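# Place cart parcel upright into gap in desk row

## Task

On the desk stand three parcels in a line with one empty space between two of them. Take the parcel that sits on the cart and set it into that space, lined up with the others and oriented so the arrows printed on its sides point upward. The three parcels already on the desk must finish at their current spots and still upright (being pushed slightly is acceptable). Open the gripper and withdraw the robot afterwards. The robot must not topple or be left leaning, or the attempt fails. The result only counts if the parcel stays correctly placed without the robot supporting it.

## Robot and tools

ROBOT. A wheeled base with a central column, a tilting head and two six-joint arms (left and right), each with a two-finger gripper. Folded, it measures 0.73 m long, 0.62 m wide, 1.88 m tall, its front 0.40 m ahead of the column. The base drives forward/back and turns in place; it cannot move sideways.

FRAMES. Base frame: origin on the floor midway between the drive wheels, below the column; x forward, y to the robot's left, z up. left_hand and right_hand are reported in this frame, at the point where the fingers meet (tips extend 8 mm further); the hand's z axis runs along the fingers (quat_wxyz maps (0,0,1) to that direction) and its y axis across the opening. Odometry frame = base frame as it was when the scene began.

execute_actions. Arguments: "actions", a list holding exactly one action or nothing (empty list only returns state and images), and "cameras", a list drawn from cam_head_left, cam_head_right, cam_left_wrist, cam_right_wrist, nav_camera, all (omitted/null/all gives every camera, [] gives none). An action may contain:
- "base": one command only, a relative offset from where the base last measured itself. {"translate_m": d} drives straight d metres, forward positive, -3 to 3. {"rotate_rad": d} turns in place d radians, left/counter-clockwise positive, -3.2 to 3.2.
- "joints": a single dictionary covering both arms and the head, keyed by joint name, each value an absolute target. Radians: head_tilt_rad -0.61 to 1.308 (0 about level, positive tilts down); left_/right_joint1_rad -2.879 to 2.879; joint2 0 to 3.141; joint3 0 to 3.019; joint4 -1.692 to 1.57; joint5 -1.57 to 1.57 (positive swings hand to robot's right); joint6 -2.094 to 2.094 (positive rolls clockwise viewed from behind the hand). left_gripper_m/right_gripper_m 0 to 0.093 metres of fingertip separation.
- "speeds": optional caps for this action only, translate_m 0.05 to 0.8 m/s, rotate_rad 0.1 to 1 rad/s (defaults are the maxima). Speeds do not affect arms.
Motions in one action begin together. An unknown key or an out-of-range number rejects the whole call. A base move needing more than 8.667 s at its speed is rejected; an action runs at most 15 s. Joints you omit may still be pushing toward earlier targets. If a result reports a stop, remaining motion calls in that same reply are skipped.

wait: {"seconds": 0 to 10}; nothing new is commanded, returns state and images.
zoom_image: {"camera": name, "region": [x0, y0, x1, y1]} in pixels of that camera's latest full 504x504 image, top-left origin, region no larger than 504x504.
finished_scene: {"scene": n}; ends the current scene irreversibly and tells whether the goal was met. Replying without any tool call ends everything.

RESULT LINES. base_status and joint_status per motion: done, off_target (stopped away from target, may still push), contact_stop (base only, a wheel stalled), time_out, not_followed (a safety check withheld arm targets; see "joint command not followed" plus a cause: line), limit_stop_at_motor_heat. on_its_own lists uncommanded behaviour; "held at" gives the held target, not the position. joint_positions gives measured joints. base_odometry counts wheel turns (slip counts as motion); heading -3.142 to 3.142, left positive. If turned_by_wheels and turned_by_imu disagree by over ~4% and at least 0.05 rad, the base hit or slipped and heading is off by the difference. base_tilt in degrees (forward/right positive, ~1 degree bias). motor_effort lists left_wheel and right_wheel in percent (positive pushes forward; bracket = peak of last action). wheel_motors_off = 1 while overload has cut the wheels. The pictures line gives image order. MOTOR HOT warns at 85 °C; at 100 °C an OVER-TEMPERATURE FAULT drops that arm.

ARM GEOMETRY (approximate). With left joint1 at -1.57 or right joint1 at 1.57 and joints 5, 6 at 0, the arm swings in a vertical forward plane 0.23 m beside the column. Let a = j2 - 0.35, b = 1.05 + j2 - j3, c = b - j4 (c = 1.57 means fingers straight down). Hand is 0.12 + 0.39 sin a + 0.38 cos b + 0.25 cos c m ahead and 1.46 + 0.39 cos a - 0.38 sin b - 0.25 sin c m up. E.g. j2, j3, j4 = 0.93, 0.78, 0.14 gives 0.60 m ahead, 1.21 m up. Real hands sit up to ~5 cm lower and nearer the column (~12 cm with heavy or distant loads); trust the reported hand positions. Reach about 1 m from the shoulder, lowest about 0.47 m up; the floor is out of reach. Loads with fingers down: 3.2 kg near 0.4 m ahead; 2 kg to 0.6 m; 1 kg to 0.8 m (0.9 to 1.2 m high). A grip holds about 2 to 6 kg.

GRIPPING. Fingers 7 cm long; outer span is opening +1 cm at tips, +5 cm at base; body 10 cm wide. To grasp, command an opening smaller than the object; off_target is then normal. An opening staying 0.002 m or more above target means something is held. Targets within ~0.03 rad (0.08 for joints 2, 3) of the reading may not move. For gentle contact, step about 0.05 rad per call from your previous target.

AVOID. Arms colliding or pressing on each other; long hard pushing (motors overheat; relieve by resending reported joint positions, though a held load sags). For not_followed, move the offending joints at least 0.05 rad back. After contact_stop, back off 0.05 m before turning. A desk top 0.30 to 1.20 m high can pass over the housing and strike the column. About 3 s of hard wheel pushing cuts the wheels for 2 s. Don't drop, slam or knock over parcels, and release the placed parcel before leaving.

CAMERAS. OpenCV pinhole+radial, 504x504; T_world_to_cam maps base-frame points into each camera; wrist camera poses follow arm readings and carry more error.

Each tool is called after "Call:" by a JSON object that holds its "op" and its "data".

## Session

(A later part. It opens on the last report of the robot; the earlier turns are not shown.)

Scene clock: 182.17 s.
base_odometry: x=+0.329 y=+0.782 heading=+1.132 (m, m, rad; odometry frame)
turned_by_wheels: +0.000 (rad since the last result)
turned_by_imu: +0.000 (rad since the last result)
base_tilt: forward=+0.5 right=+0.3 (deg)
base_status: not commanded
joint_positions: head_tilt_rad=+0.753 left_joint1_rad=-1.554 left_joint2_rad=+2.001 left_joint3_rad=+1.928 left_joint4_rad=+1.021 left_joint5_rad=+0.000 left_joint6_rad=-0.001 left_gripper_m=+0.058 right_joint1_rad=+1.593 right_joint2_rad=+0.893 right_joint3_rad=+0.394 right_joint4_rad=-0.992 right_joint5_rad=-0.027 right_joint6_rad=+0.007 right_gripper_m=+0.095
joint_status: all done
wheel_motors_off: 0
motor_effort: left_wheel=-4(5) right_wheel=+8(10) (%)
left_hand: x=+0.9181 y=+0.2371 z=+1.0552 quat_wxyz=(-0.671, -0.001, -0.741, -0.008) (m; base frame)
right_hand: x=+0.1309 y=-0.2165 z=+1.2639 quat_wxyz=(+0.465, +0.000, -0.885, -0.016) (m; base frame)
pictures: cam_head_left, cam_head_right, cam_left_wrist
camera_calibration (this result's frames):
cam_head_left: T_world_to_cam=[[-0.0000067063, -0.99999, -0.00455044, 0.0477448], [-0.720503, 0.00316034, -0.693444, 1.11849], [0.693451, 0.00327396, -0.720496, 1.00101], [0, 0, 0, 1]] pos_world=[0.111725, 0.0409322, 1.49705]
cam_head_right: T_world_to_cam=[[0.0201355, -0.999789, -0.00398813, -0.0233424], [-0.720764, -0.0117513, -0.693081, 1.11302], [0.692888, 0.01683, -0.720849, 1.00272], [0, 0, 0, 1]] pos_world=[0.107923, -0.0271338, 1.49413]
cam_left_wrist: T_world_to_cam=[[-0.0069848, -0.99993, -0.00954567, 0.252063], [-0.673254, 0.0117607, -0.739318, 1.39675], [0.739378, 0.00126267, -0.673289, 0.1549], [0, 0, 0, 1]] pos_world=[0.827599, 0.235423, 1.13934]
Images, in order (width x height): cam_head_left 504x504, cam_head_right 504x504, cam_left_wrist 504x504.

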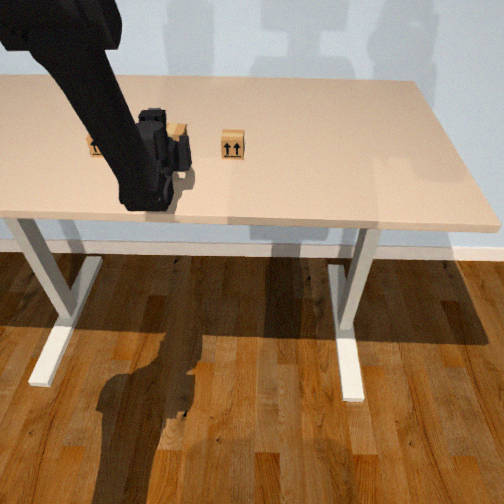

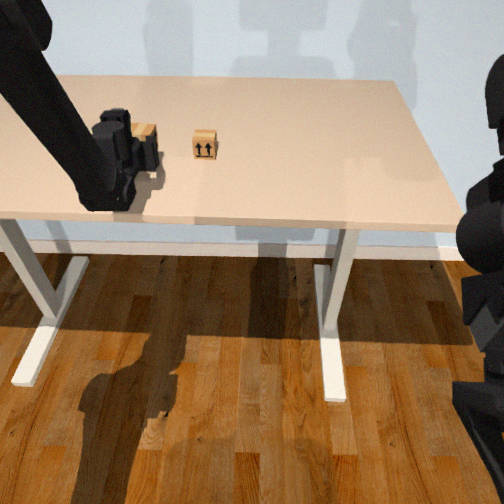

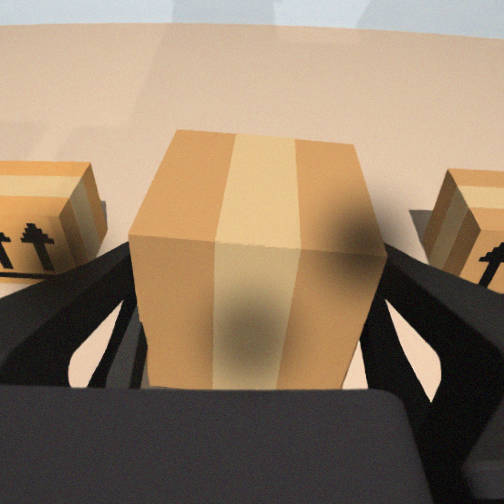

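Call:
{"op": "execute_actions", "data": {"actions": [{"base":{"translate_m":0.08},"speeds":{"translate_m":0.1}}], "cameras": []}}

Call:
{"op": "execute_actions", "data": {"actions": [{"joints":{"left_joint2_rad":2.11,"left_joint3_rad":2.06}}], "cameras": ["cam_head_right","cam_left_wrist"]}}

Scene clock: 197.93 s.
base_odometry: x=+0.363 y=+0.855 heading=+1.133 (m, m, rad; odometry frame)
turned_by_wheels: +0.001 (rad since the last result)
turned_by_imu: +0.001 (rad since the last result)
base_tilt: forward=+0.5 right=+0.1 (deg)
base_status: done
joint_positions: head_tilt_rad=+0.753 left_joint1_rad=-1.554 left_joint2_rad=+2.001 left_joint3_rad=+1.928 left_joint4_rad=+1.021 left_joint5_rad=+0.000 left_joint6_rad=-0.001 left_gripper_m=+0.058 right_joint1_rad=+1.593 right_joint2_rad=+0.893 right_joint3_rad=+0.393 right_joint4_rad=-0.992 right_joint5_rad=-0.027 right_joint6_rad=+0.007 right_gripper_m=+0.095
joint_status: not commanded
wheel_motors_off: 0
motor_effort: left_wheel=+0(42) right_wheel=-1(65) (%)
left_hand: x=+0.9181 y=+0.2371 z=+1.0552 quat_wxyz=(-0.671, -0.001, -0.741, -0.008) (m; base frame)
right_hand: x=+0.1305 y=-0.2165 z=+1.2640 quat_wxyz=(+0.466, +0.000, -0.885, -0.016) (m; base frame)
pictures: none
No camera images: the call's "cameras" was empty. Leave "cameras" out to get every camera's image.

Scene clock: 198.87 s.
base_odometry: x=+0.363 y=+0.855 heading=+1.133 (m, m, rad; odometry frame)
turned_by_wheels: +0.000 (rad since the last result)
turned_by_imu: +0.000 (rad since the last result)
base_tilt: forward=+0.5 right=+0.2 (deg)
base_status: not commanded
joint_positions: head_tilt_rad=+0.753 left_joint1_rad=-1.554 left_joint2_rad=+2.119 left_joint3_rad=+2.032 left_joint4_rad=+1.020 left_joint5_rad=+0.000 left_joint6_rad=-0.001 left_gripper_m=+0.058 right_joint1_rad=+1.593 right_joint2_rad=+0.893 right_joint3_rad=+0.393 right_joint4_rad=-0.992 right_joint5_rad=-0.027 right_joint6_rad=+0.007 right_gripper_m=+0.095
joint_status: all done
wheel_motors_off: 0
motor_effort: left_wheel=+1(1) right_wheel=-1(0) (%)
left_hand: x=+0.9067 y=+0.2377 z=+1.0048 quat_wxyz=(-0.666, -0.001, -0.746, -0.008) (m; base frame)
right_hand: x=+0.1305 y=-0.2165 z=+1.2640 quat_wxyz=(+0.466, +0.000, -0.885, -0.016) (m; base frame)
pictures: cam_head_right, cam_left_wrist
camera_calibration (this result's frames):
cam_head_right: T_world_to_cam=[[0.020135, -0.999789, -0.00399079, -0.0233383], [-0.720856, -0.0117513, -0.692986, 1.11288], [0.692793, 0.01683, -0.72094, 1.00287], [0, 0, 0, 1]] pos_world=[0.107917, -0.0271338, 1.49412]
cam_left_wrist: T_world_to_cam=[[-0.00691633, -0.999933, -0.00932643, 0.25184], [-0.683901, 0.0115343, -0.729484, 1.35157], [0.729542, 0.00133301, -0.683935, 0.148998], [0, 0, 0, 1]] pos_world=[0.817381, 0.236035, 1.0902]
Images, in order (width x height): cam_head_right 504x504, cam_left_wrist 504x504.

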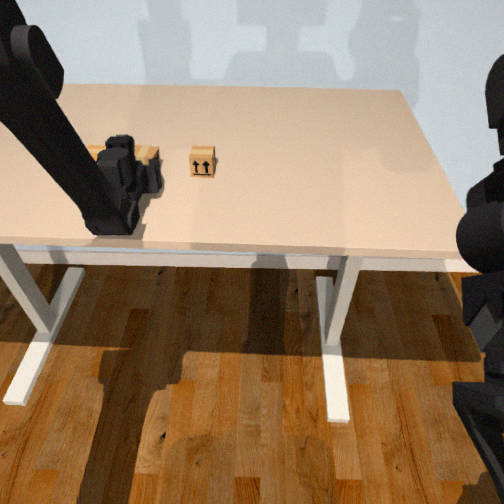

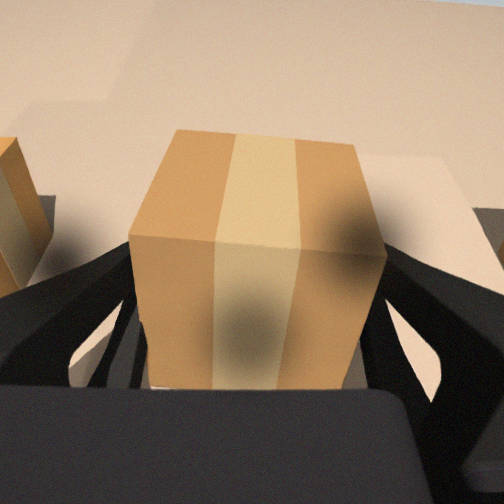

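Call:
{"op": "execute_actions", "data": {"actions": [{"joints":{"left_joint4_rad":0.98}}], "cameras": ["cam_left_wrist"]}}

Call:
{"op": "execute_actions", "data": {"actions": [{"joints":{"left_gripper_m":0.08}}], "cameras": ["cam_left_wrist"]}}

Call:
{"op": "execute_actions", "data": {"actions": [{"base":{"translate_m":-0.15},"speeds":{"translate_m":0.2}}], "cameras": ["cam_head_right","cam_left_wrist"]}}

Scene clock: 207.83 s.
base_odometry: x=+0.363 y=+0.855 heading=+1.133 (m, m, rad; odometry frame)
turned_by_wheels: +0.000 (rad since the last result)
turned_by_imu: +0.000 (rad since the last result)
base_tilt: forward=+0.5 right=+0.2 (deg)
base_status: not commanded
joint_positions: head_tilt_rad=+0.753 left_joint1_rad=-1.554 left_joint2_rad=+2.113 left_joint3_rad=+2.033 left_joint4_rad=+0.993 left_joint5_rad=+0.000 left_joint6_rad=-0.001 left_gripper_m=+0.058 right_joint1_rad=+1.593 right_joint2_rad=+0.893 right_joint3_rad=+0.393 right_joint4_rad=-0.992 right_joint5_rad=-0.027 right_joint6_rad=+0.007 right_gripper_m=+0.095
joint_status: all done
wheel_motors_off: 0
motor_effort: left_wheel=+1(1) right_wheel=-1(1) (%)
left_hand: x=+0.9090 y=+0.2377 z=+1.0034 quat_wxyz=(-0.658, -0.001, -0.753, -0.008) (m; base frame)
right_hand: x=+0.1305 y=-0.2165 z=+1.2640 quat_wxyz=(+0.466, +0.000, -0.885, -0.016) (m; base frame)
pictures: cam_left_wrist
camera_calibration (this result's frames):
cam_left_wrist: T_world_to_cam=[[-0.00681749, -0.999936, -0.00902807, 0.251494], [-0.698237, 0.011223, -0.715778, 1.35155], [0.715834, 0.00142393, -0.698269, 0.17317], [0, 0, 0, 1]] pos_world=[0.821454, 0.236063, 1.0906]
Images, in order (width x height): cam_left_wrist 504x504.

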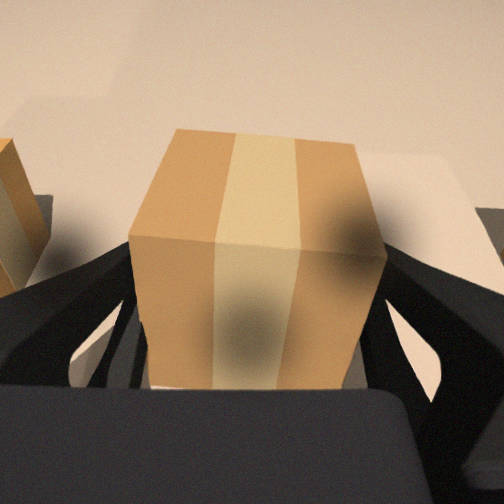

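Scene clock: 208.43 s.
base_odometry: x=+0.363 y=+0.855 heading=+1.133 (m, m, rad; odometry frame)
turned_by_wheels: +0.000 (rad since the last result)
turned_by_imu: +0.000 (rad since the last result)
base_tilt: forward=+0.6 right=+0.1 (deg)
base_status: not commanded
joint_positions: head_tilt_rad=+0.753 left_joint1_rad=-1.554 left_joint2_rad=+2.113 left_joint3_rad=+2.033 left_joint4_rad=+0.987 left_joint5_rad=+0.000 left_joint6_rad=-0.001 left_gripper_m=+0.080 right_joint1_rad=+1.593 right_joint2_rad=+0.893 right_joint3_rad=+0.393 right_joint4_rad=-0.992 right_joint5_rad=-0.027 right_joint6_rad=+0.007 right_gripper_m=+0.095
joint_status: all done
wheel_motors_off: 0
motor_effort: left_wheel=+1(1) right_wheel=+0(1) (%)
left_hand: x=+0.9088 y=+0.2377 z=+1.0020 quat_wxyz=(-0.656, -0.001, -0.755, -0.008) (m; base frame)
right_hand: x=+0.1305 y=-0.2165 z=+1.2640 quat_wxyz=(+0.466, +0.000, -0.885, -0.016) (m; base frame)
pictures: cam_left_wrist
camera_calibration (this result's frames):
cam_left_wrist: T_world_to_cam=[[-0.00678788, -0.999937, -0.00894237, 0.251386], [-0.702322, 0.0111329, -0.711772, 1.35013], [0.711827, 0.001449, -0.702353, 0.180063], [0, 0, 0, 1]] pos_world=[0.821761, 0.236078, 1.0897]
Images, in order (width x height): cam_left_wrist 504x504.

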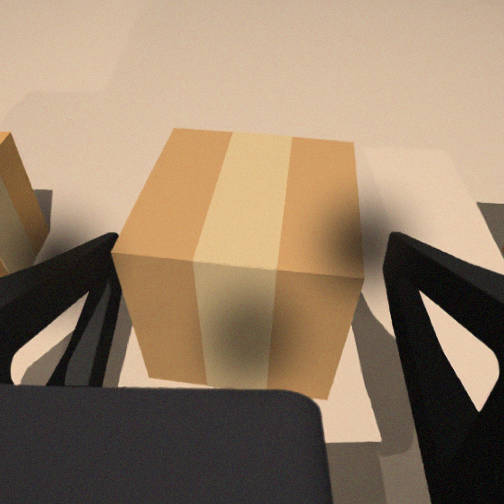

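Scene clock: 210.10 s.
base_odometry: x=+0.300 y=+0.719 heading=+1.134 (m, m, rad; odometry frame)
turned_by_wheels: +0.001 (rad since the last result)
turned_by_imu: +0.001 (rad since the last result)
base_tilt: forward=+0.6 right=+0.1 (deg)
base_status: done
joint_positions: head_tilt_rad=+0.753 left_joint1_rad=-1.555 left_joint2_rad=+2.113 left_joint3_rad=+2.034 left_joint4_rad=+0.986 left_joint5_rad=+0.000 left_joint6_rad=-0.001 left_gripper_m=+0.080 right_joint1_rad=+1.593 right_joint2_rad=+0.893 right_joint3_rad=+0.392 right_joint4_rad=-0.992 right_joint5_rad=-0.027 right_joint6_rad=+0.007 right_gripper_m=+0.095
joint_status: not commanded
wheel_motors_off: 0
motor_effort: left_wheel=+0(60) right_wheel=-1(35) (%)
left_hand: x=+0.9092 y=+0.2374 z=+1.0021 quat_wxyz=(-0.656, -0.001, -0.755, -0.007) (m; base frame)
right_hand: x=+0.1298 y=-0.2165 z=+1.2643 quat_wxyz=(+0.466, +0.000, -0.884, -0.016) (m; base frame)
pictures: cam_head_right, cam_left_wrist
camera_calibration (this result's frames):
cam_head_right: T_world_to_cam=[[0.0201348, -0.999789, -0.00399184, -0.0233366], [-0.720892, -0.0117513, -0.692948, 1.11282], [0.692755, 0.01683, -0.720977, 1.00292], [0, 0, 0, 1]] pos_world=[0.107915, -0.0271338, 1.49412]
cam_left_wrist: T_world_to_cam=[[-0.00697661, -0.999939, -0.00860632, 0.250918], [-0.702591, 0.0110258, -0.711508, 1.35048], [0.711559, 0.00108281, -0.702625, 0.180457], [0, 0, 0, 1]] pos_world=[0.822178, 0.235817, 1.08983]
Images, in order (width x height): cam_head_right 504x504, cam_left_wrist 504x504.

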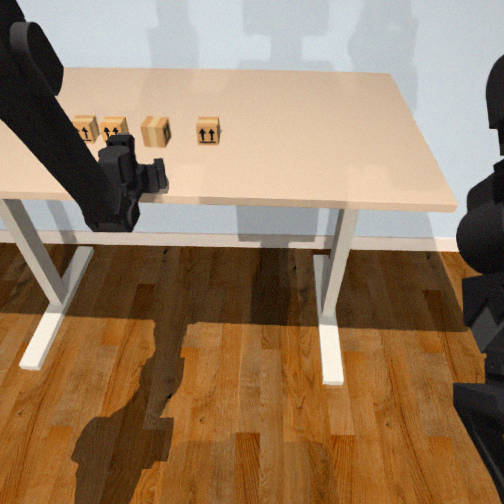

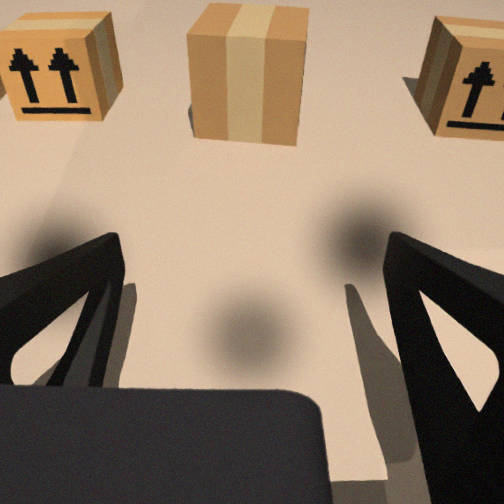

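Call:
{"op": "execute_actions", "data": {"actions": [{"base":{"translate_m":0.125},"speeds":{"translate_m":0.08},"joints":{"left_gripper_m":0.025}}], "cameras": ["cam_left_wrist"]}}

Call:
{"op": "execute_actions", "data": {"actions": [{"base":{"translate_m":-0.125}}], "cameras": ["cam_left_wrist"]}}

Scene clock: 223.27 s.
base_odometry: x=+0.352 y=+0.832 heading=+1.135 (m, m, rad; odometry frame)
turned_by_wheels: +0.001 (rad since the last result)
turned_by_imu: +0.001 (rad since the last result)
base_tilt: forward=+0.5 right=+0.2 (deg)
base_status: done
joint_positions: head_tilt_rad=+0.753 left_joint1_rad=-1.555 left_joint2_rad=+2.113 left_joint3_rad=+2.034 left_joint4_rad=+0.986 left_joint5_rad=+0.000 left_joint6_rad=-0.001 left_gripper_m=+0.025 right_joint1_rad=+1.593 right_joint2_rad=+0.893 right_joint3_rad=+0.394 right_joint4_rad=-0.992 right_joint5_rad=-0.027 right_joint6_rad=+0.007 right_gripper_m=+0.095
joint_status: all done
wheel_motors_off: 0
motor_effort: left_wheel=+1(29) right_wheel=+0(71) (%)
left_hand: x=+0.9094 y=+0.2374 z=+1.0023 quat_wxyz=(-0.656, -0.001, -0.755, -0.007) (m; base frame)
right_hand: x=+0.1307 y=-0.2165 z=+1.2639 quat_wxyz=(+0.466, +0.000, -0.885, -0.016) (m; base frame)
pictures: cam_left_wrist
camera_calibration (this result's frames):
cam_left_wrist: T_world_to_cam=[[-0.0069786, -0.999939, -0.00861203, 0.250927], [-0.70232, 0.0110317, -0.711776, 1.35071], [0.711827, 0.00108119, -0.702354, 0.179948], [0, 0, 0, 1]] pos_world=[0.82229, 0.235816, 1.08995]
Images, in order (width x height): cam_left_wrist 504x504.

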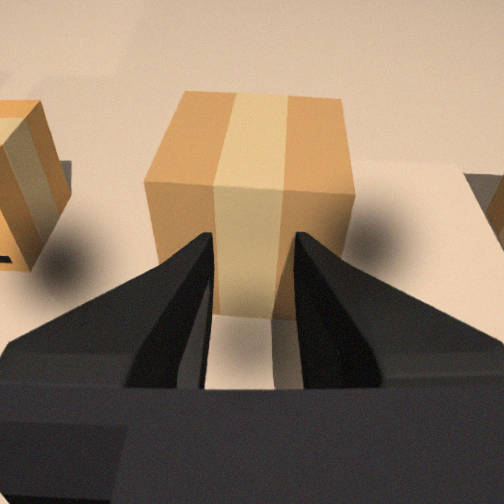

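Scene clock: 224.77 s.
base_odometry: x=+0.300 y=+0.719 heading=+1.136 (m, m, rad; odometry frame)
turned_by_wheels: +0.001 (rad since the last result)
turned_by_imu: +0.001 (rad since the last result)
base_tilt: forward=+0.6 right=+0.2 (deg)
base_status: done
joint_positions: head_tilt_rad=+0.753 left_joint1_rad=-1.555 left_joint2_rad=+2.113 left_joint3_rad=+2.036 left_joint4_rad=+0.985 left_joint5_rad=+0.000 left_joint6_rad=-0.001 left_gripper_m=+0.025 right_joint1_rad=+1.593 right_joint2_rad=+0.893 right_joint3_rad=+0.391 right_joint4_rad=-0.992 right_joint5_rad=-0.027 right_joint6_rad=+0.007 right_gripper_m=+0.095
joint_status: not commanded
wheel_motors_off: 0
motor_effort: left_wheel=+0(58) right_wheel=-1(38) (%)
left_hand: x=+0.9098 y=+0.2371 z=+1.0025 quat_wxyz=(-0.656, -0.001, -0.755, -0.007) (m; base frame)
right_hand: x=+0.1294 y=-0.2165 z=+1.2645 quat_wxyz=(+0.467, +0.000, -0.884, -0.016) (m; base frame)
pictures: cam_left_wrist
camera_calibration (this result's frames):
cam_left_wrist: T_world_to_cam=[[-0.00717132, -0.99994, -0.00828739, 0.250473], [-0.702046, 0.0109363, -0.712047, 1.35124], [0.712095, 0.000711809, -0.702082, 0.179423], [0, 0, 0, 1]] pos_world=[0.822666, 0.235553, 1.0902]
Images, in order (width x height): cam_left_wrist 504x504.

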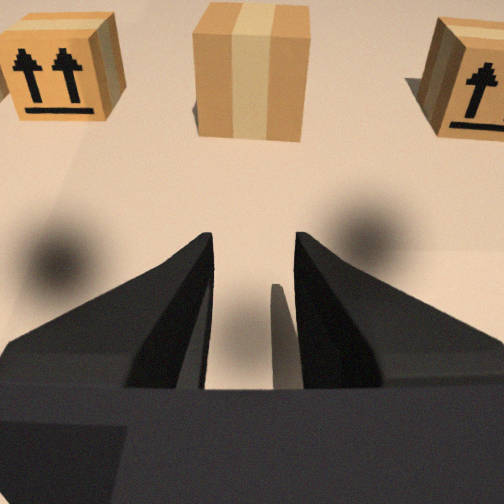

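Moved slightly; one more nudge.

Call:
{"op": "execute_actions", "data": {"actions": [{"base":{"translate_m":0.132},"speeds":{"translate_m":0.08}}], "cameras": []}}

Call:
{"op": "execute_actions", "data": {"actions": [{"base":{"translate_m":-0.132}}], "cameras": ["cam_left_wrist"]}}

Call:
{"op": "execute_actions", "data": {"actions": [{"base":{"translate_m":-0.3},"joints":{"left_joint2_rad":0.9,"left_joint3_rad":0.6,"left_joint4_rad":0}}], "cameras": ["cam_head_right"]}}

Call:
{"op": "zoom_image", "data": {"camera": "cam_head_right", "region": [60,40,260,160]}}

Scene clock: 238.00 s.
base_odometry: x=+0.355 y=+0.838 heading=+1.137 (m, m, rad; odometry frame)
turned_by_wheels: +0.001 (rad since the last result)
turned_by_imu: +0.001 (rad since the last result)
base_tilt: forward=+0.6 right=+0.3 (deg)
base_status: done
joint_positions: head_tilt_rad=+0.753 left_joint1_rad=-1.555 left_joint2_rad=+2.112 left_joint3_rad=+2.036 left_joint4_rad=+0.985 left_joint5_rad=+0.000 left_joint6_rad=-0.001 left_gripper_m=+0.025 right_joint1_rad=+1.593 right_joint2_rad=+0.893 right_joint3_rad=+0.394 right_joint4_rad=-0.992 right_joint5_rad=-0.027 right_joint6_rad=+0.007 right_gripper_m=+0.095
joint_status: not commanded
wheel_motors_off: 0
motor_effort: left_wheel=+0(29) right_wheel=-1(69) (%)
left_hand: x=+0.9101 y=+0.2371 z=+1.0030 quat_wxyz=(-0.656, -0.001, -0.754, -0.007) (m; base frame)
right_hand: x=+0.1310 y=-0.2165 z=+1.2639 quat_wxyz=(+0.465, +0.000, -0.885, -0.016) (m; base frame)
pictures: none
No camera images: the call's "cameras" was empty. Leave "cameras" out to get every camera's image.

Scene clock: 239.53 s.
base_odometry: x=+0.300 y=+0.719 heading=+1.139 (m, m, rad; odometry frame)
turned_by_wheels: +0.001 (rad since the last result)
turned_by_imu: +0.001 (rad since the last result)
base_tilt: forward=+0.6 right=+0.2 (deg)
base_status: done
joint_positions: head_tilt_rad=+0.754 left_joint1_rad=-1.555 left_joint2_rad=+2.113 left_joint3_rad=+2.036 left_joint4_rad=+0.984 left_joint5_rad=+0.000 left_joint6_rad=-0.001 left_gripper_m=+0.025 right_joint1_rad=+1.593 right_joint2_rad=+0.893 right_joint3_rad=+0.392 right_joint4_rad=-0.992 right_joint5_rad=-0.027 right_joint6_rad=+0.007 right_gripper_m=+0.095
joint_status: not commanded
wheel_motors_off: 0
motor_effort: left_wheel=+0(58) right_wheel=-1(42) (%)
left_hand: x=+0.9099 y=+0.2374 z=+1.0026 quat_wxyz=(-0.656, -0.001, -0.755, -0.007) (m; base frame)
right_hand: x=+0.1297 y=-0.2165 z=+1.2644 quat_wxyz=(+0.466, +0.000, -0.884, -0.016) (m; base frame)
pictures: cam_left_wrist
camera_calibration (this result's frames):
cam_left_wrist: T_world_to_cam=[[-0.00698059, -0.999939, -0.00861773, 0.25094], [-0.702048, 0.0110376, -0.712044, 1.35135], [0.712095, 0.00107958, -0.702082, 0.179291], [0, 0, 0, 1]] pos_world=[0.822795, 0.235816, 1.09026]
Images, in order (width x height): cam_left_wrist 504x504.

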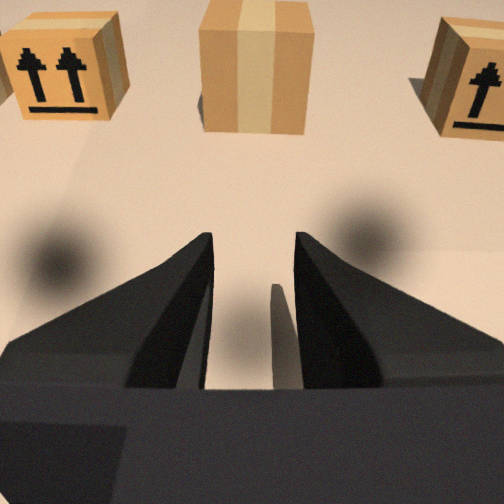

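Scene clock: 241.43 s.
base_odometry: x=+0.174 y=+0.446 heading=+1.139 (m, m, rad; odometry frame)
turned_by_wheels: +0.001 (rad since the last result)
turned_by_imu: +0.001 (rad since the last result)
base_tilt: forward=+0.5 right=+0.2 (deg)
base_status: done
joint_positions: head_tilt_rad=+0.754 left_joint1_rad=-1.555 left_joint2_rad=+0.912 left_joint3_rad=+0.586 left_joint4_rad=-0.003 left_joint5_rad=+0.000 left_joint6_rad=-0.001 left_gripper_m=+0.025 right_joint1_rad=+1.593 right_joint2_rad=+0.892 right_joint3_rad=+0.390 right_joint4_rad=-0.992 right_joint5_rad=-0.027 right_joint6_rad=+0.007 right_gripper_m=+0.095
joint_status: all done
wheel_motors_off: 0
motor_effort: left_wheel=+0(33) right_wheel=+0(71) (%)
left_hand: x=+0.4528 y=+0.2315 z=+1.1652 quat_wxyz=(-0.097, +0.004, -0.995, -0.007) (m; base frame)
right_hand: x=+0.1292 y=-0.2165 z=+1.2646 quat_wxyz=(+0.467, +0.000, -0.884, -0.016) (m; base frame)
pictures: cam_head_right
camera_calibration (this result's frames):
cam_head_right: T_world_to_cam=[[0.0201331, -0.999789, -0.00400023, -0.0233236], [-0.721181, -0.0117513, -0.692647, 1.11237], [0.692454, 0.01683, -0.721265, 1.00338], [0, 0, 0, 1]] pos_world=[0.107896, -0.0271338, 1.49409]
Images, in order (width x height): cam_head_right 504x504.

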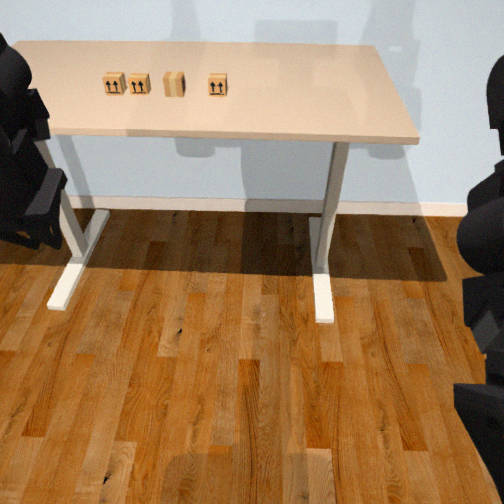

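Region (60, 40, 260, 160) of cam_head_right's 504x504 image, scaled by 2.520, with more detail than that image has; it fills the top 302 rows of this view, and the rest is white.

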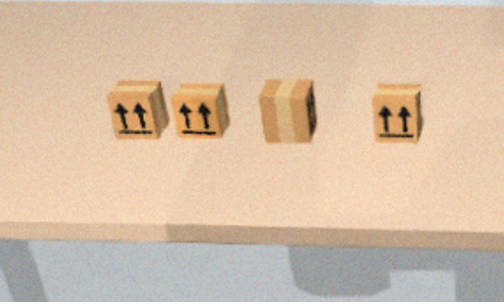

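Call:
{"op": "finished_scene", "data": {"scene": 1}}

The scene is finished: the task was done.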